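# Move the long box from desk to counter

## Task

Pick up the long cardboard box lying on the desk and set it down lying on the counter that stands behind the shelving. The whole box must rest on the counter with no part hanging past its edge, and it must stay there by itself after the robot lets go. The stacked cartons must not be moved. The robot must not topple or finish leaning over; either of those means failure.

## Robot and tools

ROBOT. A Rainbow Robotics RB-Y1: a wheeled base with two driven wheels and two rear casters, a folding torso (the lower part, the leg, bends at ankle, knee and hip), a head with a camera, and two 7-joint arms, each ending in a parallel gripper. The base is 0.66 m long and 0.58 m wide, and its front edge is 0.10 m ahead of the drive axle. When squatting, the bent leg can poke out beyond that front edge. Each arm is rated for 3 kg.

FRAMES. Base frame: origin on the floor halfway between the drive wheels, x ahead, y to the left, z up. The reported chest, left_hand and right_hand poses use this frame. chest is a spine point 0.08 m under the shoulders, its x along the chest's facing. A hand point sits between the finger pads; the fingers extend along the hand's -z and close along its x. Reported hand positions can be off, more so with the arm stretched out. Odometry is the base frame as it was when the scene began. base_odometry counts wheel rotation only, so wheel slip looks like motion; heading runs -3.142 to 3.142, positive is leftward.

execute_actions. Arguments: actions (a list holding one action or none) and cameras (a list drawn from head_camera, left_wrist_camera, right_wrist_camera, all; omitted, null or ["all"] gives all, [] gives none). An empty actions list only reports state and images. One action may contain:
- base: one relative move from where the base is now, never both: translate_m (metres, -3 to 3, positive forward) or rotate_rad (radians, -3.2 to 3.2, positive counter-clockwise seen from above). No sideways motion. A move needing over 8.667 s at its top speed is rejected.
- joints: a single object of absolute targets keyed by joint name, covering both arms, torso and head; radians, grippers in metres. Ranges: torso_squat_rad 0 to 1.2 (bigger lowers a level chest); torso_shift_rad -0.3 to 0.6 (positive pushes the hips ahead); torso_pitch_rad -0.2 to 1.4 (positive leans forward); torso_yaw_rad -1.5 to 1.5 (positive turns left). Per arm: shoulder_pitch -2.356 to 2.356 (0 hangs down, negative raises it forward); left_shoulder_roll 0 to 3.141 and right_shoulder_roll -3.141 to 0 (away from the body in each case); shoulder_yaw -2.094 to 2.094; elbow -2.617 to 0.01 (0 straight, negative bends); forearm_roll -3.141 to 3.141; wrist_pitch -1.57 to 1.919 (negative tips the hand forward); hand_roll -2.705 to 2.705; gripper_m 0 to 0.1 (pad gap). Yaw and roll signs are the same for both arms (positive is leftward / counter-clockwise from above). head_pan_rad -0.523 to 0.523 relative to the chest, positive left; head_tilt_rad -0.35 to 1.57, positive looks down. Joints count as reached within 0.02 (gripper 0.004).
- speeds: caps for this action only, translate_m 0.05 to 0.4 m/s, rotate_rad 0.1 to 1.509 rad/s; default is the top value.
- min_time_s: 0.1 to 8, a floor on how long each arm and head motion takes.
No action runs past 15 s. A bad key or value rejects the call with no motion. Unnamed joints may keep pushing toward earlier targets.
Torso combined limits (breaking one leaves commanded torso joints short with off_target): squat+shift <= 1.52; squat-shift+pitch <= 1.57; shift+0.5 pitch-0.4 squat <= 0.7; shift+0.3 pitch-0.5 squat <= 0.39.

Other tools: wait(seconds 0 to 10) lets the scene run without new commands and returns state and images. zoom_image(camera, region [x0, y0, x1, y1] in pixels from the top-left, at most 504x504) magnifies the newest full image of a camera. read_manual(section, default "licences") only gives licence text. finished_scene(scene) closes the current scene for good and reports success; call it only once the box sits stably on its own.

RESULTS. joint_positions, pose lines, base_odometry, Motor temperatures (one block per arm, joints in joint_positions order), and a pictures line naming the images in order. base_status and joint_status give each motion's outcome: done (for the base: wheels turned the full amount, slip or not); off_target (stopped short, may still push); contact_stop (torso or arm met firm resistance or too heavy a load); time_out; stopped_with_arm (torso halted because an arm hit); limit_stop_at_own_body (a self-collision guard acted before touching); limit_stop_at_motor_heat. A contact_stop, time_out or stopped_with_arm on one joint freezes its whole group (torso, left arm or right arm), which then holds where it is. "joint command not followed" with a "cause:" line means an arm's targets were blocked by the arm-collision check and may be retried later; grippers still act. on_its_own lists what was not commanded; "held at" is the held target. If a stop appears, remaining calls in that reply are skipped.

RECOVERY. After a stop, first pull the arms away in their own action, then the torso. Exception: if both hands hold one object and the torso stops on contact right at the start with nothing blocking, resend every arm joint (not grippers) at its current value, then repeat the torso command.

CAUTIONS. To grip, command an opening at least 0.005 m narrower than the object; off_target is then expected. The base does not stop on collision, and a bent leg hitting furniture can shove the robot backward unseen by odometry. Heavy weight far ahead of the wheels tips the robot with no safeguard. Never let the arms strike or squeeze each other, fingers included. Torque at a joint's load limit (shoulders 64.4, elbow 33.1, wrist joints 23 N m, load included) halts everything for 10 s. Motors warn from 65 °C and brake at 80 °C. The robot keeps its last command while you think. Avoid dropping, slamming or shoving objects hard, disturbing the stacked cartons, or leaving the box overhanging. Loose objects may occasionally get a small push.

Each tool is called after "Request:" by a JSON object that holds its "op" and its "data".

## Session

Request:
{"op": "execute_actions", "data": {"actions": []}}

Scene clock: 0.00 s.
Motor temperatures (°C, as the motors report them): left_arm=[39 35 32 38 39 45 35] | right_arm=[37 35 39 41 44 47 39]
base_odometry: x=+0.000 y=+0.000 heading=+0.000 (m, m, rad; odometry frame)
base_status: not commanded
joint_positions: torso_squat_rad=+0.350 torso_shift_rad=+0.000 torso_pitch_rad=+0.000 torso_yaw_rad=+0.000 left_shoulder_pitch_rad=-0.001 left_shoulder_roll_rad=+0.024 left_shoulder_yaw_rad=+0.015 left_elbow_rad=-0.203 left_forearm_roll_rad=-0.031 left_wrist_pitch_rad=+0.036 left_hand_roll_rad=+0.019 left_gripper_m=+0.100 right_shoulder_pitch_rad=-0.006 right_shoulder_roll_rad=-0.052 right_shoulder_yaw_rad=-0.004 right_elbow_rad=-0.130 right_forearm_roll_rad=-0.006 right_wrist_pitch_rad=-0.048 right_hand_roll_rad=-0.026 right_gripper_m=+0.100 head_pan_rad=-0.001 head_tilt_rad=+0.401
joint_status: not commanded
chest: x=-0.2281 y=+0.0002 z=+1.2475 quat_wxyz=(+1.000, +0.000, +0.000, +0.000) (m; base frame)
left_hand: x=-0.1369 y=+0.2397 z=+0.5675 quat_wxyz=(+0.996, +0.013, -0.084, +0.000) (m; base frame)
right_hand: x=-0.1500 y=-0.2593 z=+0.5682 quat_wxyz=(+0.995, -0.024, -0.092, -0.015) (m; base frame)
pictures: head_camera, left_wrist_camera, right_wrist_camera
Images, in order (width x height): head_camera 896x504, left_wrist_camera 644x364, right_wrist_camera 644x364.

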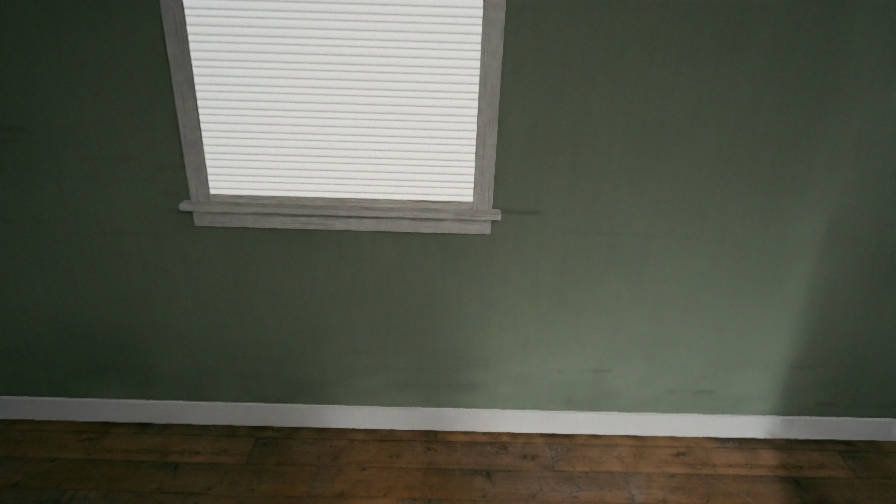

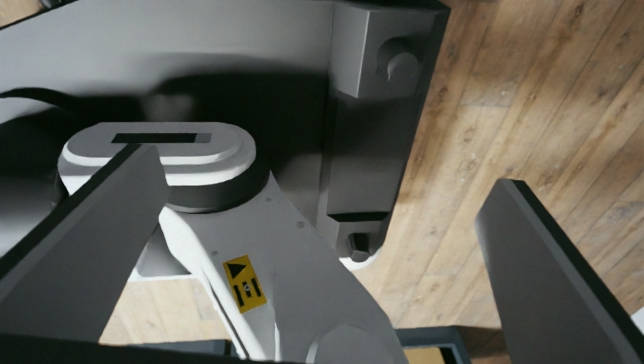

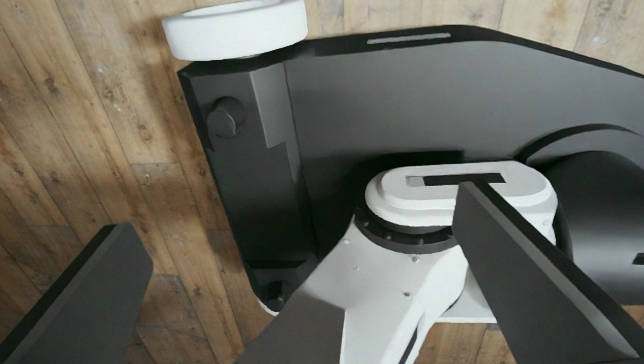

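Request:
{"op": "execute_actions", "data": {"actions": [{"base":{"rotate_rad":1.57},"joints":{"head_tilt_rad":0.3}}], "cameras": ["head_camera"]}}

Scene clock: 4.10 s.
Motor temperatures (°C, as the motors report them): left_arm=[39 35 32 38 39 45 35] | right_arm=[37 35 39 41 44 47 39]
base_odometry: x=+0.000 y=+0.000 heading=+1.569 (m, m, rad; odometry frame)
base_status: done
joint_positions: torso_squat_rad=+0.350 torso_shift_rad=+0.000 torso_pitch_rad=+0.000 torso_yaw_rad=+0.000 left_shoulder_pitch_rad=-0.001 left_shoulder_roll_rad=+0.024 left_shoulder_yaw_rad=+0.015 left_elbow_rad=-0.203 left_forearm_roll_rad=-0.031 left_wrist_pitch_rad=+0.036 left_hand_roll_rad=+0.019 left_gripper_m=+0.100 right_shoulder_pitch_rad=-0.006 right_shoulder_roll_rad=-0.052 right_shoulder_yaw_rad=-0.004 right_elbow_rad=-0.130 right_forearm_roll_rad=-0.006 right_wrist_pitch_rad=-0.048 right_hand_roll_rad=-0.026 right_gripper_m=+0.100 head_pan_rad=-0.001 head_tilt_rad=+0.300
joint_status: all done
chest: x=-0.2282 y=+0.0001 z=+1.2475 quat_wxyz=(+1.000, +0.000, +0.000, +0.000) (m; base frame)
left_hand: x=-0.1369 y=+0.2397 z=+0.5675 quat_wxyz=(+0.996, +0.014, -0.084, +0.000) (m; base frame)
right_hand: x=-0.1500 y=-0.2593 z=+0.5681 quat_wxyz=(+0.995, -0.024, -0.092, -0.015) (m; base frame)
pictures: head_camera
Images, in order (width x height): head_camera 896x504.

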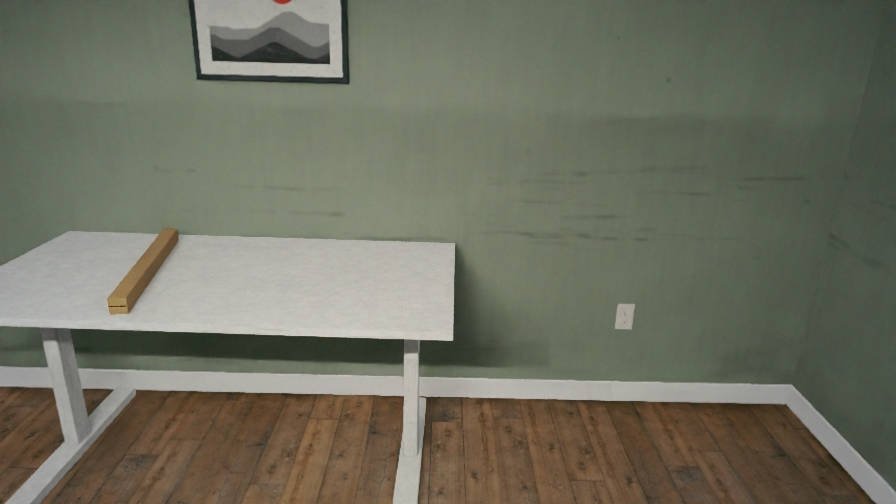

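Request:
{"op": "execute_actions", "data": {"actions": [{"base":{"rotate_rad":0.6},"joints":{"left_shoulder_pitch_rad":-0.4,"left_elbow_rad":-1.6,"left_wrist_pitch_rad":1.9,"right_shoulder_pitch_rad":0.6,"right_elbow_rad":-0.05}}], "cameras": []}}

Request:
{"op": "execute_actions", "data": {"actions": [{"base":{"translate_m":1.25},"joints":{"torso_shift_rad":0.4,"torso_yaw_rad":0.48,"left_shoulder_pitch_rad":-0.85,"left_shoulder_roll_rad":0.2,"left_elbow_rad":-0.85,"left_forearm_roll_rad":0.2,"left_wrist_pitch_rad":1.65,"left_hand_roll_rad":1.07,"head_tilt_rad":0.8,"head_pan_rad":-0.2}}], "cameras": []}}

Request:
{"op": "execute_actions", "data": {"actions": [{"base":{"rotate_rad":-0.27}}]}}

Scene clock: 7.20 s.
Motor temperatures (°C, as the motors report them): left_arm=[39 35 32 38 39 45 35] | right_arm=[37 35 39 41 44 47 39]
base_odometry: x=+0.000 y=+0.000 heading=+2.169 (m, m, rad; odometry frame)
base_status: done
joint_positions: torso_squat_rad=+0.350 torso_shift_rad=+0.000 torso_pitch_rad=+0.000 torso_yaw_rad=+0.000 left_shoulder_pitch_rad=-0.400 left_shoulder_roll_rad=+0.024 left_shoulder_yaw_rad=+0.015 left_elbow_rad=-1.600 left_forearm_roll_rad=-0.031 left_wrist_pitch_rad=+1.900 left_hand_roll_rad=+0.019 left_gripper_m=+0.100 right_shoulder_pitch_rad=+0.600 right_shoulder_roll_rad=-0.052 right_shoulder_yaw_rad=-0.004 right_elbow_rad=-0.050 right_forearm_roll_rad=-0.006 right_wrist_pitch_rad=-0.048 right_hand_roll_rad=-0.026 right_gripper_m=+0.100 head_pan_rad=-0.001 head_tilt_rad=+0.300
joint_status: all done
chest: x=-0.2282 y=+0.0001 z=+1.2475 quat_wxyz=(+1.000, +0.000, +0.000, +0.000) (m; base frame)
left_hand: x=+0.1671 y=+0.1998 z=+0.9253 quat_wxyz=(+0.998, +0.033, -0.040, -0.041) (m; base frame)
right_hand: x=-0.6112 y=-0.2226 z=+0.6670 quat_wxyz=(+0.966, -0.034, +0.233, -0.110) (m; base frame)
pictures: none
No camera images: the call's "cameras" was empty. Leave "cameras" out to get every camera's image.

Scene clock: 11.67 s.
Motor temperatures (°C, as the motors report them): left_arm=[39 35 32 38 39 45 35] | right_arm=[37 35 39 41 44 47 39]
base_odometry: x=-0.704 y=+1.033 heading=+2.169 (m, m, rad; odometry frame)
base_status: done
joint_positions: torso_squat_rad=+0.350 torso_shift_rad=+0.400 torso_pitch_rad=+0.000 torso_yaw_rad=+0.480 left_shoulder_pitch_rad=-0.850 left_shoulder_roll_rad=+0.200 left_shoulder_yaw_rad=+0.015 left_elbow_rad=-0.850 left_forearm_roll_rad=+0.200 left_wrist_pitch_rad=+1.650 left_hand_roll_rad=+1.070 left_gripper_m=+0.100 right_shoulder_pitch_rad=+0.600 right_shoulder_roll_rad=-0.052 right_shoulder_yaw_rad=-0.004 right_elbow_rad=-0.050 right_forearm_roll_rad=-0.006 right_wrist_pitch_rad=-0.048 right_hand_roll_rad=-0.026 right_gripper_m=+0.100 head_pan_rad=-0.200 head_tilt_rad=+0.800
joint_status: all done
chest: x=+0.0282 y=+0.0001 z=+1.1956 quat_wxyz=(+0.971, +0.000, +0.000, +0.238) (m; base frame)
left_hand: x=+0.3592 y=+0.4185 z=+0.8782 quat_wxyz=(+0.757, +0.015, -0.014, +0.654) (m; base frame)
right_hand: x=-0.2086 y=-0.3742 z=+0.6150 quat_wxyz=(+0.964, -0.088, +0.218, +0.123) (m; base frame)
pictures: none
No camera images: the call's "cameras" was empty. Leave "cameras" out to get every camera's image.

Scene clock: 13.47 s.
Motor temperatures (°C, as the motors report them): left_arm=[39 35 32 38 39 45 35] | right_arm=[37 35 39 41 44 47 39]
base_odometry: x=-0.704 y=+1.032 heading=+1.900 (m, m, rad; odometry frame)
base_status: done
joint_positions: torso_squat_rad=+0.350 torso_shift_rad=+0.400 torso_pitch_rad=+0.000 torso_yaw_rad=+0.480 left_shoulder_pitch_rad=-0.850 left_shoulder_roll_rad=+0.200 left_shoulder_yaw_rad=+0.015 left_elbow_rad=-0.850 left_forearm_roll_rad=+0.200 left_wrist_pitch_rad=+1.650 left_hand_roll_rad=+1.070 left_gripper_m=+0.100 right_shoulder_pitch_rad=+0.600 right_shoulder_roll_rad=-0.052 right_shoulder_yaw_rad=-0.004 right_elbow_rad=-0.050 right_forearm_roll_rad=-0.006 right_wrist_pitch_rad=-0.048 right_hand_roll_rad=-0.026 right_gripper_m=+0.100 head_pan_rad=-0.200 head_tilt_rad=+0.800
joint_status: not commanded
chest: x=+0.0282 y=+0.0001 z=+1.1956 quat_wxyz=(+0.971, +0.000, +0.000, +0.238) (m; base frame)
left_hand: x=+0.3592 y=+0.4186 z=+0.8783 quat_wxyz=(+0.756, +0.015, -0.014, +0.654) (m; base frame)
right_hand: x=-0.2086 y=-0.3742 z=+0.6150 quat_wxyz=(+0.964, -0.088, +0.218, +0.123) (m; base frame)
pictures: head_camera, left_wrist_camera, right_wrist_camera
Images, in order (width x height): head_camera 896x504, left_wrist_camera 644x364, right_wrist_camera 644x364.

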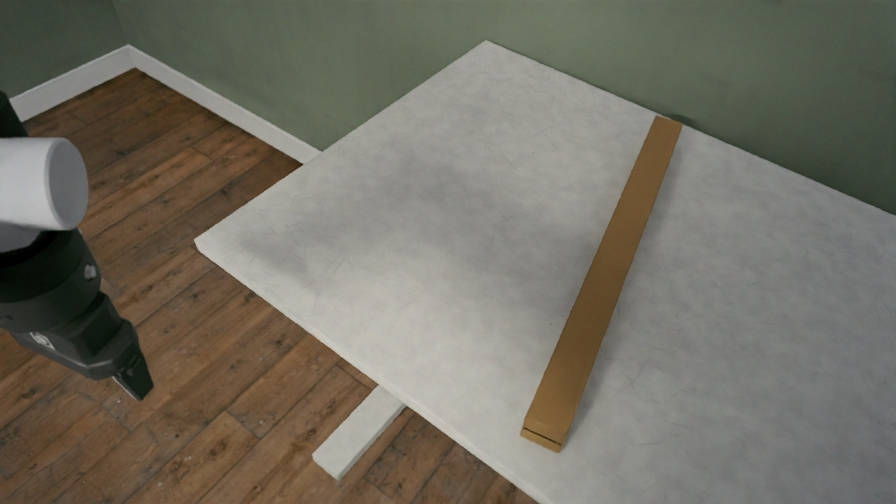

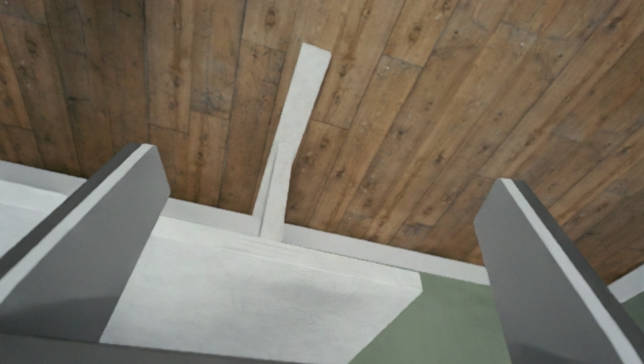

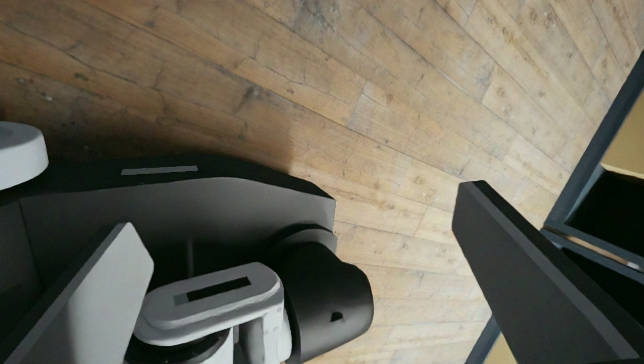

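Request:
{"op": "execute_actions", "data": {"actions": [{"base":{"rotate_rad":0.81}}], "cameras": []}}

Request:
{"op": "execute_actions", "data": {"actions": [{"base":{"translate_m":-0.435}}], "cameras": []}}

Request:
{"op": "execute_actions", "data": {"actions": [{"base":{"rotate_rad":-1.03}}]}}

Scene clock: 16.60 s.
Motor temperatures (°C, as the motors report them): left_arm=[39 35 32 38 39 45 35] | right_arm=[37 35 39 41 44 47 39]
base_odometry: x=-0.704 y=+1.032 heading=+2.709 (m, m, rad; odometry frame)
base_status: done
joint_positions: torso_squat_rad=+0.350 torso_shift_rad=+0.400 torso_pitch_rad=+0.000 torso_yaw_rad=+0.480 left_shoulder_pitch_rad=-0.850 left_shoulder_roll_rad=+0.200 left_shoulder_yaw_rad=+0.015 left_elbow_rad=-0.850 left_forearm_roll_rad=+0.200 left_wrist_pitch_rad=+1.650 left_hand_roll_rad=+1.070 left_gripper_m=+0.100 right_shoulder_pitch_rad=+0.600 right_shoulder_roll_rad=-0.052 right_shoulder_yaw_rad=-0.004 right_elbow_rad=-0.050 right_forearm_roll_rad=-0.006 right_wrist_pitch_rad=-0.048 right_hand_roll_rad=-0.026 right_gripper_m=+0.100 head_pan_rad=-0.200 head_tilt_rad=+0.800
joint_status: not commanded
chest: x=+0.0282 y=+0.0001 z=+1.1956 quat_wxyz=(+0.971, +0.000, +0.000, +0.238) (m; base frame)
left_hand: x=+0.3592 y=+0.4186 z=+0.8783 quat_wxyz=(+0.756, +0.015, -0.014, +0.654) (m; base frame)
right_hand: x=-0.2086 y=-0.3742 z=+0.6150 quat_wxyz=(+0.964, -0.088, +0.218, +0.123) (m; base frame)
pictures: none
No camera images: the call's "cameras" was empty. Leave "cameras" out to get every camera's image.

Scene clock: 19.23 s.
Motor temperatures (°C, as the motors report them): left_arm=[39 35 32 38 39 45 35] | right_arm=[37 35 39 41 44 47 39]
base_odometry: x=-0.309 y=+0.850 heading=+2.709 (m, m, rad; odometry frame)
base_status: done
joint_positions: torso_squat_rad=+0.350 torso_shift_rad=+0.400 torso_pitch_rad=+0.000 torso_yaw_rad=+0.480 left_shoulder_pitch_rad=-0.850 left_shoulder_roll_rad=+0.200 left_shoulder_yaw_rad=+0.015 left_elbow_rad=-0.850 left_forearm_roll_rad=+0.200 left_wrist_pitch_rad=+1.650 left_hand_roll_rad=+1.070 left_gripper_m=+0.100 right_shoulder_pitch_rad=+0.600 right_shoulder_roll_rad=-0.052 right_shoulder_yaw_rad=-0.004 right_elbow_rad=-0.050 right_forearm_roll_rad=-0.006 right_wrist_pitch_rad=-0.048 right_hand_roll_rad=-0.026 right_gripper_m=+0.100 head_pan_rad=-0.200 head_tilt_rad=+0.800
joint_status: not commanded
chest: x=+0.0281 y=+0.0001 z=+1.1956 quat_wxyz=(+0.971, +0.000, +0.000, +0.238) (m; base frame)
left_hand: x=+0.3592 y=+0.4186 z=+0.8783 quat_wxyz=(+0.756, +0.015, -0.014, +0.654) (m; base frame)
right_hand: x=-0.2085 y=-0.3742 z=+0.6149 quat_wxyz=(+0.964, -0.088, +0.218, +0.123) (m; base frame)
pictures: none
No camera images: the call's "cameras" was empty. Leave "cameras" out to get every camera's image.

Scene clock: 22.43 s.
Motor temperatures (°C, as the motors report them): left_arm=[39 35 32 38 39 45 35] | right_arm=[37 35 39 41 44 47 39]
base_odometry: x=-0.309 y=+0.850 heading=+1.680 (m, m, rad; odometry frame)
base_status: done
joint_positions: torso_squat_rad=+0.350 torso_shift_rad=+0.400 torso_pitch_rad=+0.000 torso_yaw_rad=+0.480 left_shoulder_pitch_rad=-0.850 left_shoulder_roll_rad=+0.200 left_shoulder_yaw_rad=+0.015 left_elbow_rad=-0.850 left_forearm_roll_rad=+0.200 left_wrist_pitch_rad=+1.650 left_hand_roll_rad=+1.070 left_gripper_m=+0.100 right_shoulder_pitch_rad=+0.600 right_shoulder_roll_rad=-0.052 right_shoulder_yaw_rad=-0.004 right_elbow_rad=-0.050 right_forearm_roll_rad=-0.006 right_wrist_pitch_rad=-0.048 right_hand_roll_rad=-0.026 right_gripper_m=+0.100 head_pan_rad=-0.200 head_tilt_rad=+0.800
joint_status: not commanded
chest: x=+0.0281 y=+0.0001 z=+1.1956 quat_wxyz=(+0.971, +0.000, +0.000, +0.238) (m; base frame)
left_hand: x=+0.3591 y=+0.4186 z=+0.8783 quat_wxyz=(+0.756, +0.015, -0.014, +0.654) (m; base frame)
right_hand: x=-0.2085 y=-0.3742 z=+0.6149 quat_wxyz=(+0.964, -0.088, +0.218, +0.123) (m; base frame)
pictures: head_camera, left_wrist_camera, right_wrist_camera
Images, in order (width x height): head_camera 896x504, left_wrist_camera 644x364, right_wrist_camera 644x364.

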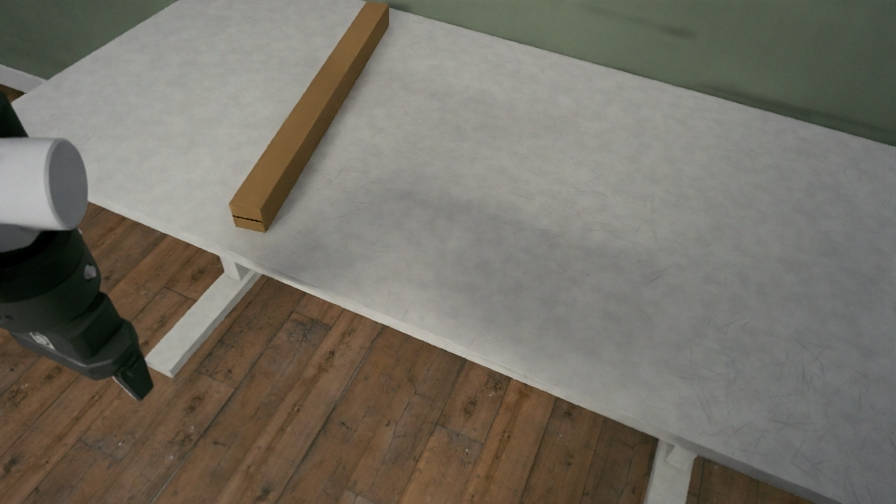

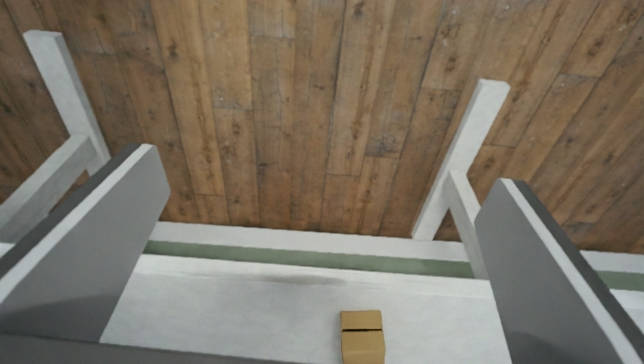

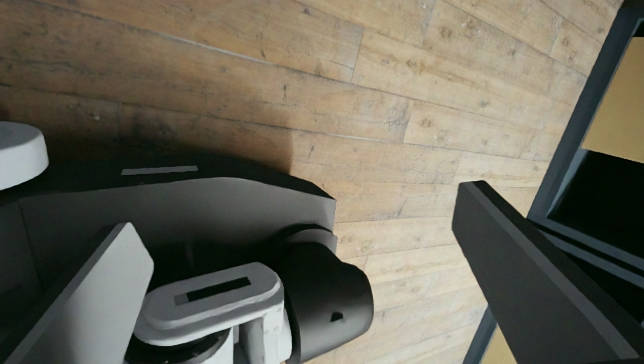

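Request:
{"op": "execute_actions", "data": {"actions": [{"base":{"translate_m":0.25}}]}}

Scene clock: 24.47 s.
Motor temperatures (°C, as the motors report them): left_arm=[39 35 32 38 39 45 35] | right_arm=[37 35 39 41 44 47 39]
base_odometry: x=-0.336 y=+1.099 heading=+1.680 (m, m, rad; odometry frame)
base_status: done
joint_positions: torso_squat_rad=+0.350 torso_shift_rad=+0.400 torso_pitch_rad=+0.000 torso_yaw_rad=+0.480 left_shoulder_pitch_rad=-0.850 left_shoulder_roll_rad=+0.200 left_shoulder_yaw_rad=+0.015 left_elbow_rad=-0.850 left_forearm_roll_rad=+0.200 left_wrist_pitch_rad=+1.650 left_hand_roll_rad=+1.070 left_gripper_m=+0.100 right_shoulder_pitch_rad=+0.600 right_shoulder_roll_rad=-0.052 right_shoulder_yaw_rad=-0.004 right_elbow_rad=-0.050 right_forearm_roll_rad=-0.006 right_wrist_pitch_rad=-0.048 right_hand_roll_rad=-0.026 right_gripper_m=+0.100 head_pan_rad=-0.200 head_tilt_rad=+0.800
joint_status: not commanded
chest: x=+0.0282 y=+0.0001 z=+1.1956 quat_wxyz=(+0.971, +0.000, +0.000, +0.238) (m; base frame)
left_hand: x=+0.3592 y=+0.4186 z=+0.8783 quat_wxyz=(+0.756, +0.015, -0.014, +0.654) (m; base frame)
right_hand: x=-0.2085 y=-0.3742 z=+0.6149 quat_wxyz=(+0.964, -0.088, +0.218, +0.123) (m; base frame)
pictures: head_camera, left_wrist_camera, right_wrist_camera
Images, in order (width x height): head_camera 896x504, left_wrist_camera 644x364, right_wrist_camera 644x364.

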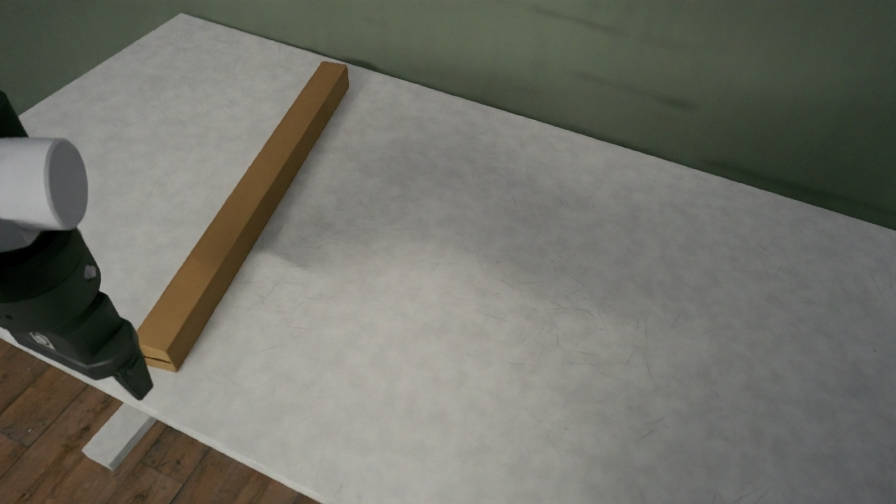

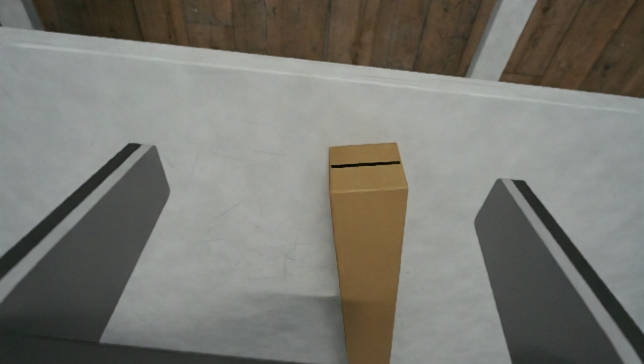

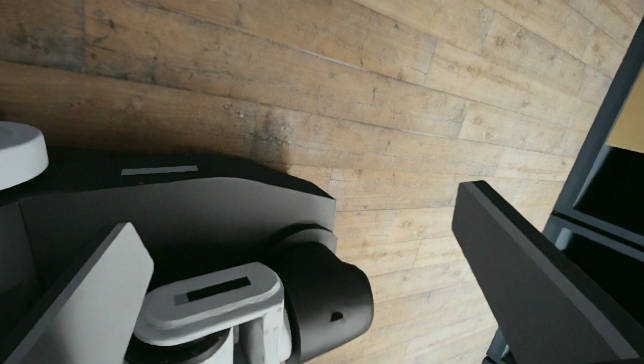

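Request:
{"op": "execute_actions", "data": {"actions": [{"joints":{"torso_yaw_rad":0.54,"left_hand_roll_rad":1.02}}], "cameras": []}}

Request:
{"op": "execute_actions", "data": {"actions": [{"joints":{"torso_squat_rad":0.66}}]}}

Scene clock: 25.33 s.
Motor temperatures (°C, as the motors report them): left_arm=[39 35 32 38 39 45 35] | right_arm=[37 35 39 41 44 47 39]
base_odometry: x=-0.336 y=+1.099 heading=+1.680 (m, m, rad; odometry frame)
base_status: not commanded
joint_positions: torso_squat_rad=+0.350 torso_shift_rad=+0.400 torso_pitch_rad=+0.000 torso_yaw_rad=+0.540 left_shoulder_pitch_rad=-0.850 left_shoulder_roll_rad=+0.200 left_shoulder_yaw_rad=+0.015 left_elbow_rad=-0.850 left_forearm_roll_rad=+0.200 left_wrist_pitch_rad=+1.650 left_hand_roll_rad=+1.020 left_gripper_m=+0.100 right_shoulder_pitch_rad=+0.600 right_shoulder_roll_rad=-0.052 right_shoulder_yaw_rad=-0.004 right_elbow_rad=-0.050 right_forearm_roll_rad=-0.006 right_wrist_pitch_rad=-0.048 right_hand_roll_rad=-0.026 right_gripper_m=+0.100 head_pan_rad=-0.200 head_tilt_rad=+0.800
joint_status: all done
chest: x=+0.0282 y=+0.0001 z=+1.1956 quat_wxyz=(+0.964, +0.000, +0.000, +0.267) (m; base frame)
left_hand: x=+0.3334 y=+0.4378 z=+0.8783 quat_wxyz=(+0.753, +0.016, -0.013, +0.658) (m; base frame)
right_hand: x=-0.1856 y=-0.3877 z=+0.6149 quat_wxyz=(+0.960, -0.095, +0.215, +0.152) (m; base frame)
pictures: none
No camera images: the call's "cameras" was empty. Leave "cameras" out to get every camera's image.

Scene clock: 27.17 s.
Motor temperatures (°C, as the motors report them): left_arm=[39 35 32 38 39 45 35] | right_arm=[37 35 39 41 44 47 39]
base_odometry: x=-0.336 y=+1.099 heading=+1.680 (m, m, rad; odometry frame)
base_status: not commanded
joint_positions: torso_squat_rad=+0.660 torso_shift_rad=+0.400 torso_pitch_rad=+0.000 torso_yaw_rad=+0.540 left_shoulder_pitch_rad=-0.850 left_shoulder_roll_rad=+0.200 left_shoulder_yaw_rad=+0.015 left_elbow_rad=-0.850 left_forearm_roll_rad=+0.200 left_wrist_pitch_rad=+1.650 left_hand_roll_rad=+1.020 left_gripper_m=+0.100 right_shoulder_pitch_rad=+0.600 right_shoulder_roll_rad=-0.052 right_shoulder_yaw_rad=-0.004 right_elbow_rad=-0.050 right_forearm_roll_rad=-0.006 right_wrist_pitch_rad=-0.048 right_hand_roll_rad=-0.026 right_gripper_m=+0.100 head_pan_rad=-0.200 head_tilt_rad=+0.800
joint_status: all done
chest: x=-0.0127 y=+0.0001 z=+1.0993 quat_wxyz=(+0.964, +0.000, +0.000, +0.267) (m; base frame)
left_hand: x=+0.2927 y=+0.4378 z=+0.7821 quat_wxyz=(+0.753, +0.016, -0.013, +0.658) (m; base frame)
right_hand: x=-0.2263 y=-0.3877 z=+0.5186 quat_wxyz=(+0.960, -0.095, +0.215, +0.152) (m; base frame)
pictures: head_camera, left_wrist_camera, right_wrist_camera
Images, in order (width x height): head_camera 896x504, left_wrist_camera 644x364, right_wrist_camera 644x364.

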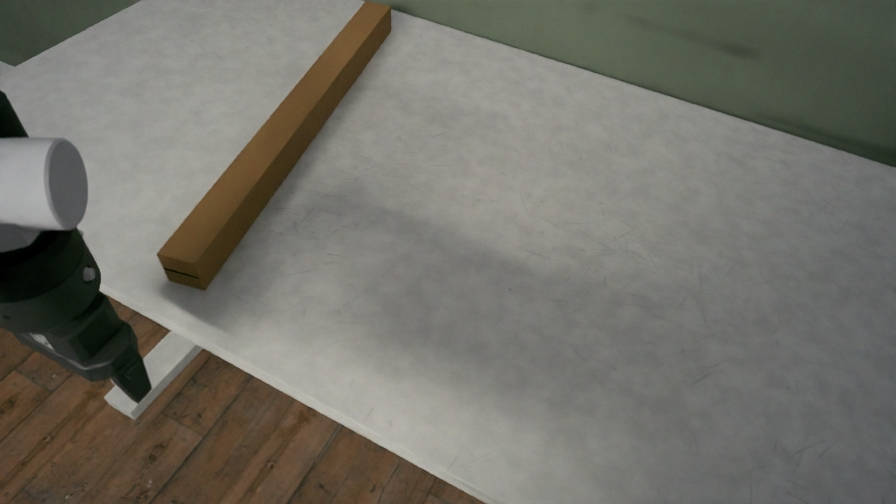

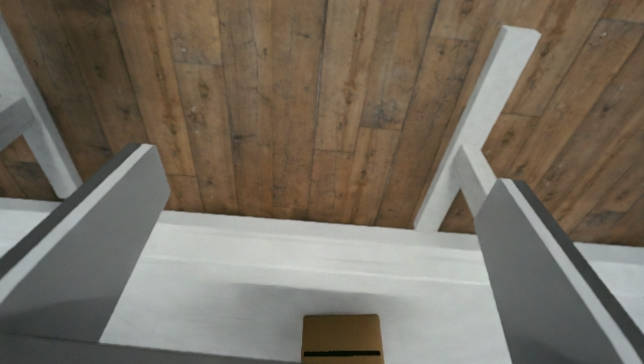

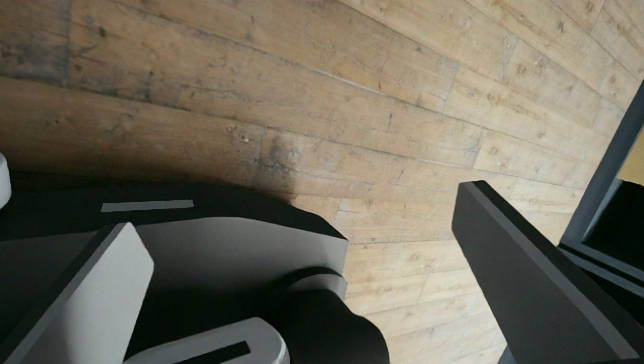

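Request:
{"op": "execute_actions", "data": {"actions": [{"base":{"translate_m":0.17},"speeds":{"translate_m":0.1}}]}}

Scene clock: 29.73 s.
Motor temperatures (°C, as the motors report them): left_arm=[39 35 32 38 39 45 35] | right_arm=[37 35 39 41 44 47 39]
base_odometry: x=-0.355 y=+1.268 heading=+1.680 (m, m, rad; odometry frame)
base_status: done
joint_positions: torso_squat_rad=+0.660 torso_shift_rad=+0.400 torso_pitch_rad=+0.000 torso_yaw_rad=+0.540 left_shoulder_pitch_rad=-0.850 left_shoulder_roll_rad=+0.200 left_shoulder_yaw_rad=+0.015 left_elbow_rad=-0.850 left_forearm_roll_rad=+0.200 left_wrist_pitch_rad=+1.650 left_hand_roll_rad=+1.020 left_gripper_m=+0.100 right_shoulder_pitch_rad=+0.600 right_shoulder_roll_rad=-0.052 right_shoulder_yaw_rad=-0.004 right_elbow_rad=-0.050 right_forearm_roll_rad=-0.006 right_wrist_pitch_rad=-0.048 right_hand_roll_rad=-0.026 right_gripper_m=+0.100 head_pan_rad=-0.200 head_tilt_rad=+0.800
joint_status: not commanded
chest: x=-0.0126 y=+0.0001 z=+1.0993 quat_wxyz=(+0.964, +0.000, +0.000, +0.267) (m; base frame)
left_hand: x=+0.2927 y=+0.4378 z=+0.7820 quat_wxyz=(+0.753, +0.016, -0.013, +0.658) (m; base frame)
right_hand: x=-0.2263 y=-0.3877 z=+0.5186 quat_wxyz=(+0.960, -0.095, +0.215, +0.152) (m; base frame)
pictures: head_camera, left_wrist_camera, right_wrist_camera
Images, in order (width x height): head_camera 896x504, left_wrist_camera 644x364, right_wrist_camera 644x364.

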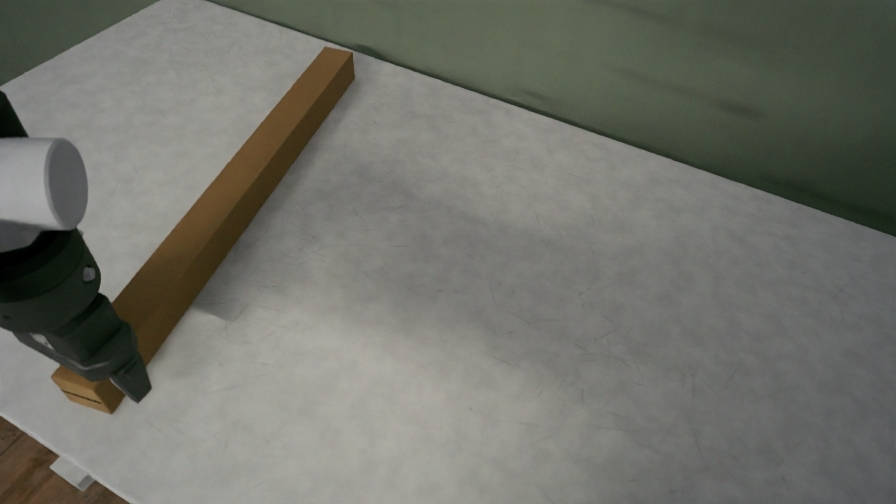

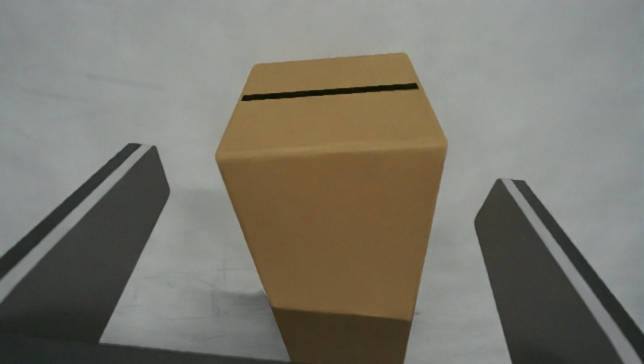

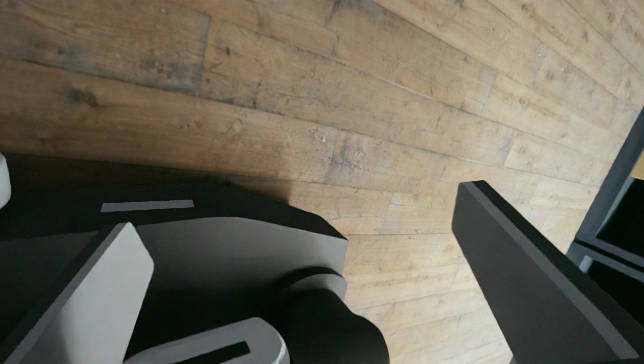

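Request:
{"op": "execute_actions", "data": {"actions": [{"joints":{"left_gripper_m":0.03}}], "cameras": []}}

Request:
{"op": "execute_actions", "data": {"actions": [{"base":{"translate_m":-0.36},"speeds":{"translate_m":0.15}}], "cameras": ["head_camera"]}}

Request:
{"op": "execute_actions", "data": {"actions": [{"joints":{"left_gripper_m":0.1}}], "cameras": []}}

Request:
{"op": "execute_actions", "data": {"actions": [{"base":{"translate_m":0.38},"speeds":{"translate_m":0.15}}]}}

Scene clock: 31.03 s.
Motor temperatures (°C, as the motors report them): left_arm=[39 35 32 38 39 45 35] | right_arm=[37 35 39 41 44 47 39]
base_odometry: x=-0.355 y=+1.268 heading=+1.680 (m, m, rad; odometry frame)
base_status: not commanded
joint_positions: torso_squat_rad=+0.660 torso_shift_rad=+0.400 torso_pitch_rad=+0.000 torso_yaw_rad=+0.540 left_shoulder_pitch_rad=-0.850 left_shoulder_roll_rad=+0.200 left_shoulder_yaw_rad=+0.015 left_elbow_rad=-0.850 left_forearm_roll_rad=+0.200 left_wrist_pitch_rad=+1.650 left_hand_roll_rad=+1.020 left_gripper_m=+0.053 right_shoulder_pitch_rad=+0.600 right_shoulder_roll_rad=-0.052 right_shoulder_yaw_rad=-0.004 right_elbow_rad=-0.050 right_forearm_roll_rad=-0.006 right_wrist_pitch_rad=-0.048 right_hand_roll_rad=-0.026 right_gripper_m=+0.100 head_pan_rad=-0.200 head_tilt_rad=+0.800
joint_status: left_gripper_m off_target (ended at +0.053, target +0.030)
chest: x=-0.0126 y=+0.0001 z=+1.0993 quat_wxyz=(+0.964, +0.000, +0.000, +0.267) (m; base frame)
left_hand: x=+0.2927 y=+0.4378 z=+0.7820 quat_wxyz=(+0.753, +0.016, -0.013, +0.658) (m; base frame)
right_hand: x=-0.2263 y=-0.3877 z=+0.5186 quat_wxyz=(+0.960, -0.095, +0.215, +0.152) (m; base frame)
pictures: none
No camera images: the call's "cameras" was empty. Leave "cameras" out to get every camera's image.

Scene clock: 34.33 s.
Motor temperatures (°C, as the motors report them): left_arm=[39 35 32 38 39 45 35] | right_arm=[37 35 39 41 44 47 39]
base_odometry: x=-0.316 y=+0.910 heading=+1.679 (m, m, rad; odometry frame)
base_status: done
joint_positions: torso_squat_rad=+0.660 torso_shift_rad=+0.400 torso_pitch_rad=+0.000 torso_yaw_rad=+0.540 left_shoulder_pitch_rad=-0.850 left_shoulder_roll_rad=+0.200 left_shoulder_yaw_rad=+0.015 left_elbow_rad=-0.850 left_forearm_roll_rad=+0.200 left_wrist_pitch_rad=+1.650 left_hand_roll_rad=+1.020 left_gripper_m=+0.053 right_shoulder_pitch_rad=+0.600 right_shoulder_roll_rad=-0.052 right_shoulder_yaw_rad=-0.004 right_elbow_rad=-0.050 right_forearm_roll_rad=-0.006 right_wrist_pitch_rad=-0.048 right_hand_roll_rad=-0.026 right_gripper_m=+0.100 head_pan_rad=-0.200 head_tilt_rad=+0.800
joint_status: not commanded
chest: x=-0.0126 y=+0.0001 z=+1.0993 quat_wxyz=(+0.964, +0.000, +0.000, +0.267) (m; base frame)
left_hand: x=+0.2928 y=+0.4378 z=+0.7821 quat_wxyz=(+0.753, +0.016, -0.014, +0.658) (m; base frame)
right_hand: x=-0.2263 y=-0.3877 z=+0.5186 quat_wxyz=(+0.960, -0.095, +0.215, +0.152) (m; base frame)
pictures: head_camera
Images, in order (width x height): head_camera 896x504.

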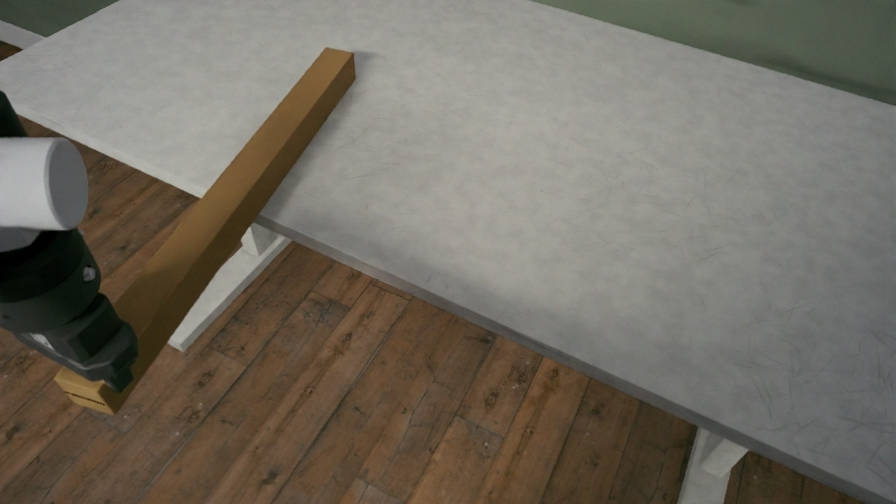

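Scene clock: 35.53 s.
Motor temperatures (°C, as the motors report them): left_arm=[39 35 32 38 39 45 35] | right_arm=[37 35 39 41 44 47 39]
base_odometry: x=-0.316 y=+0.910 heading=+1.679 (m, m, rad; odometry frame)
base_status: not commanded
joint_positions: torso_squat_rad=+0.660 torso_shift_rad=+0.400 torso_pitch_rad=+0.000 torso_yaw_rad=+0.540 left_shoulder_pitch_rad=-0.850 left_shoulder_roll_rad=+0.200 left_shoulder_yaw_rad=+0.015 left_elbow_rad=-0.850 left_forearm_roll_rad=+0.200 left_wrist_pitch_rad=+1.650 left_hand_roll_rad=+1.020 left_gripper_m=+0.100 right_shoulder_pitch_rad=+0.600 right_shoulder_roll_rad=-0.052 right_shoulder_yaw_rad=-0.004 right_elbow_rad=-0.050 right_forearm_roll_rad=-0.006 right_wrist_pitch_rad=-0.048 right_hand_roll_rad=-0.026 right_gripper_m=+0.100 head_pan_rad=-0.200 head_tilt_rad=+0.800
joint_status: all done
chest: x=-0.0126 y=+0.0001 z=+1.0993 quat_wxyz=(+0.964, +0.000, +0.000, +0.267) (m; base frame)
left_hand: x=+0.2928 y=+0.4378 z=+0.7821 quat_wxyz=(+0.753, +0.016, -0.014, +0.658) (m; base frame)
right_hand: x=-0.2263 y=-0.3877 z=+0.5186 quat_wxyz=(+0.960, -0.095, +0.215, +0.152) (m; base frame)
pictures: none
No camera images: the call's "cameras" was empty. Leave "cameras" out to get every camera's image.

Scene clock: 38.77 s.
Motor temperatures (°C, as the motors report them): left_arm=[39 35 32 38 39 45 35] | right_arm=[37 35 39 41 44 47 39]
base_odometry: x=-0.357 y=+1.287 heading=+1.679 (m, m, rad; odometry frame)
base_status: done
joint_positions: torso_squat_rad=+0.660 torso_shift_rad=+0.400 torso_pitch_rad=+0.000 torso_yaw_rad=+0.540 left_shoulder_pitch_rad=-0.850 left_shoulder_roll_rad=+0.200 left_shoulder_yaw_rad=+0.015 left_elbow_rad=-0.850 left_forearm_roll_rad=+0.200 left_wrist_pitch_rad=+1.650 left_hand_roll_rad=+1.020 left_gripper_m=+0.100 right_shoulder_pitch_rad=+0.600 right_shoulder_roll_rad=-0.052 right_shoulder_yaw_rad=-0.004 right_elbow_rad=-0.050 right_forearm_roll_rad=-0.006 right_wrist_pitch_rad=-0.048 right_hand_roll_rad=-0.026 right_gripper_m=+0.100 head_pan_rad=-0.200 head_tilt_rad=+0.800
joint_status: not commanded
chest: x=-0.0125 y=+0.0001 z=+1.0993 quat_wxyz=(+0.964, +0.000, +0.000, +0.267) (m; base frame)
left_hand: x=+0.2928 y=+0.4378 z=+0.7820 quat_wxyz=(+0.753, +0.016, -0.013, +0.658) (m; base frame)
right_hand: x=-0.2263 y=-0.3877 z=+0.5186 quat_wxyz=(+0.960, -0.095, +0.215, +0.152) (m; base frame)
pictures: head_camera, left_wrist_camera, right_wrist_camera
Images, in order (width x height): head_camera 896x504, left_wrist_camera 644x364, right_wrist_camera 644x364.

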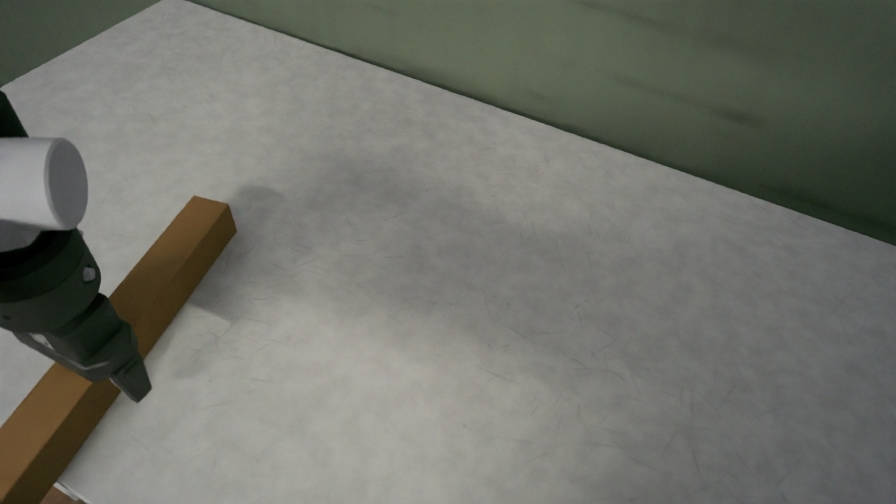

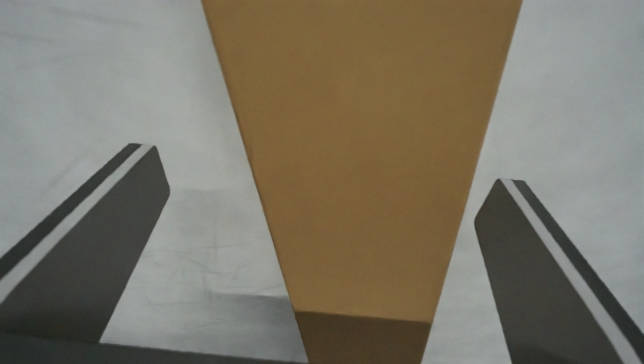

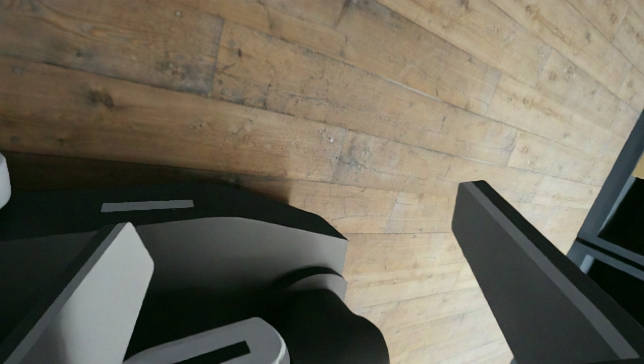

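Request:
{"op": "execute_actions", "data": {"actions": [{"joints":{"left_gripper_m":0.03}}], "cameras": []}}

Request:
{"op": "execute_actions", "data": {"actions": [{"joints":{"torso_squat_rad":0.3}}], "cameras": []}}

Request:
{"op": "execute_actions", "data": {"actions": [{"base":{"translate_m":-0.9},"speeds":{"translate_m":0.3},"joints":{"head_tilt_rad":0.35,"head_pan_rad":0.3}}]}}

Scene clock: 40.07 s.
Motor temperatures (°C, as the motors report them): left_arm=[39 35 32 38 39 45 35] | right_arm=[37 35 39 41 44 47 39]
base_odometry: x=-0.357 y=+1.287 heading=+1.679 (m, m, rad; odometry frame)
base_status: not commanded
joint_positions: torso_squat_rad=+0.660 torso_shift_rad=+0.400 torso_pitch_rad=+0.000 torso_yaw_rad=+0.540 left_shoulder_pitch_rad=-0.850 left_shoulder_roll_rad=+0.200 left_shoulder_yaw_rad=+0.015 left_elbow_rad=-0.850 left_forearm_roll_rad=+0.200 left_wrist_pitch_rad=+1.650 left_hand_roll_rad=+1.020 left_gripper_m=+0.050 right_shoulder_pitch_rad=+0.600 right_shoulder_roll_rad=-0.052 right_shoulder_yaw_rad=-0.004 right_elbow_rad=-0.050 right_forearm_roll_rad=-0.006 right_wrist_pitch_rad=-0.048 right_hand_roll_rad=-0.026 right_gripper_m=+0.100 head_pan_rad=-0.200 head_tilt_rad=+0.800
joint_status: left_gripper_m off_target (ended at +0.050, target +0.030)
chest: x=-0.0125 y=+0.0001 z=+1.0993 quat_wxyz=(+0.964, +0.000, +0.000, +0.267) (m; base frame)
left_hand: x=+0.2928 y=+0.4378 z=+0.7820 quat_wxyz=(+0.753, +0.016, -0.013, +0.658) (m; base frame)
right_hand: x=-0.2263 y=-0.3877 z=+0.5186 quat_wxyz=(+0.960, -0.095, +0.215, +0.152) (m; base frame)
pictures: none
No camera images: the call's "cameras" was empty. Leave "cameras" out to get every camera's image.

Scene clock: 42.10 s.
Motor temperatures (°C, as the motors report them): left_arm=[39 35 32 38 39 45 35] | right_arm=[37 35 39 41 44 47 39]
base_odometry: x=-0.357 y=+1.287 heading=+1.680 (m, m, rad; odometry frame)
base_status: not commanded
joint_positions: torso_squat_rad=+0.300 torso_shift_rad=+0.400 torso_pitch_rad=+0.000 torso_yaw_rad=+0.540 left_shoulder_pitch_rad=-0.850 left_shoulder_roll_rad=+0.200 left_shoulder_yaw_rad=+0.015 left_elbow_rad=-0.850 left_forearm_roll_rad=+0.200 left_wrist_pitch_rad=+1.650 left_hand_roll_rad=+1.020 left_gripper_m=+0.050 right_shoulder_pitch_rad=+0.600 right_shoulder_roll_rad=-0.052 right_shoulder_yaw_rad=-0.004 right_elbow_rad=-0.050 right_forearm_roll_rad=-0.006 right_wrist_pitch_rad=-0.048 right_hand_roll_rad=-0.026 right_gripper_m=+0.100 head_pan_rad=-0.200 head_tilt_rad=+0.800
joint_status: all done
chest: x=+0.0326 y=+0.0002 z=+1.2059 quat_wxyz=(+0.964, +0.000, +0.000, +0.267) (m; base frame)
left_hand: x=+0.3378 y=+0.4378 z=+0.8885 quat_wxyz=(+0.753, +0.016, -0.013, +0.658) (m; base frame)
right_hand: x=-0.1812 y=-0.3877 z=+0.6253 quat_wxyz=(+0.960, -0.095, +0.215, +0.152) (m; base frame)
pictures: none
No camera images: the call's "cameras" was empty. Leave "cameras" out to get every camera's image.

Scene clock: 46.53 s.
Motor temperatures (°C, as the motors report them): left_arm=[39 35 32 38 39 45 35] | right_arm=[37 35 39 41 44 47 39]
base_odometry: x=-0.259 y=+0.393 heading=+1.679 (m, m, rad; odometry frame)
base_status: done
joint_positions: torso_squat_rad=+0.300 torso_shift_rad=+0.400 torso_pitch_rad=+0.000 torso_yaw_rad=+0.540 left_shoulder_pitch_rad=-0.850 left_shoulder_roll_rad=+0.200 left_shoulder_yaw_rad=+0.015 left_elbow_rad=-0.850 left_forearm_roll_rad=+0.200 left_wrist_pitch_rad=+1.650 left_hand_roll_rad=+1.020 left_gripper_m=+0.050 right_shoulder_pitch_rad=+0.600 right_shoulder_roll_rad=-0.052 right_shoulder_yaw_rad=-0.004 right_elbow_rad=-0.050 right_forearm_roll_rad=-0.006 right_wrist_pitch_rad=-0.048 right_hand_roll_rad=-0.026 right_gripper_m=+0.100 head_pan_rad=+0.300 head_tilt_rad=+0.350
joint_status: all done
chest: x=+0.0325 y=+0.0002 z=+1.2059 quat_wxyz=(+0.964, +0.000, +0.000, +0.267) (m; base frame)
left_hand: x=+0.3378 y=+0.4378 z=+0.8886 quat_wxyz=(+0.753, +0.016, -0.013, +0.658) (m; base frame)
right_hand: x=-0.1812 y=-0.3877 z=+0.6252 quat_wxyz=(+0.960, -0.095, +0.215, +0.152) (m; base frame)
pictures: head_camera, left_wrist_camera, right_wrist_camera
Images, in order (width x height): head_camera 896x504, left_wrist_camera 644x364, right_wrist_camera 644x364.

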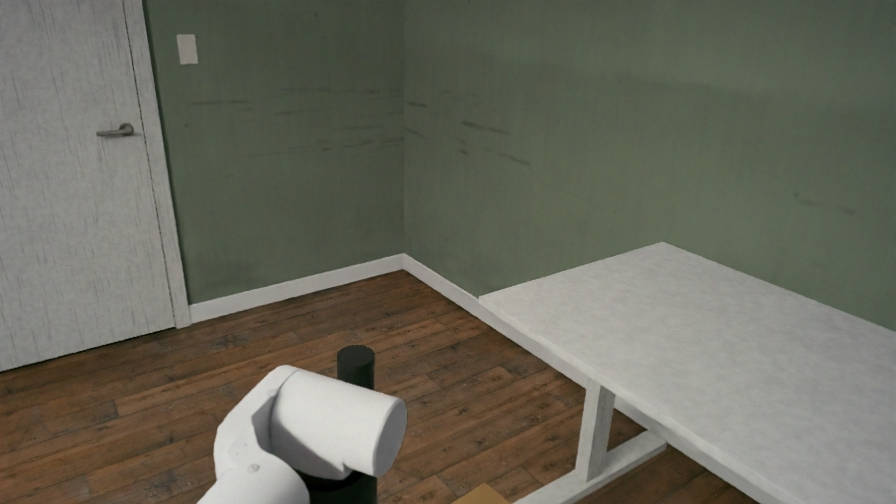

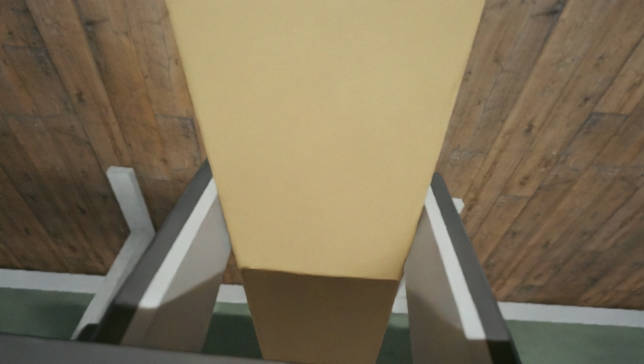

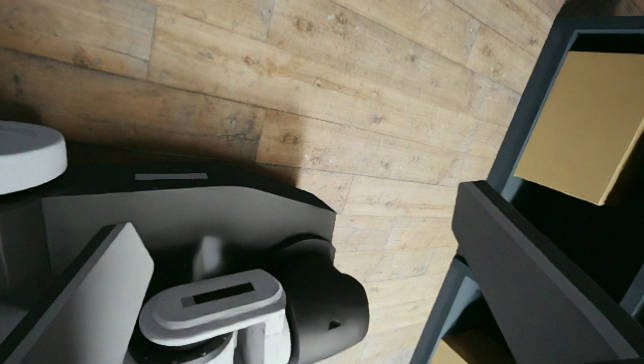

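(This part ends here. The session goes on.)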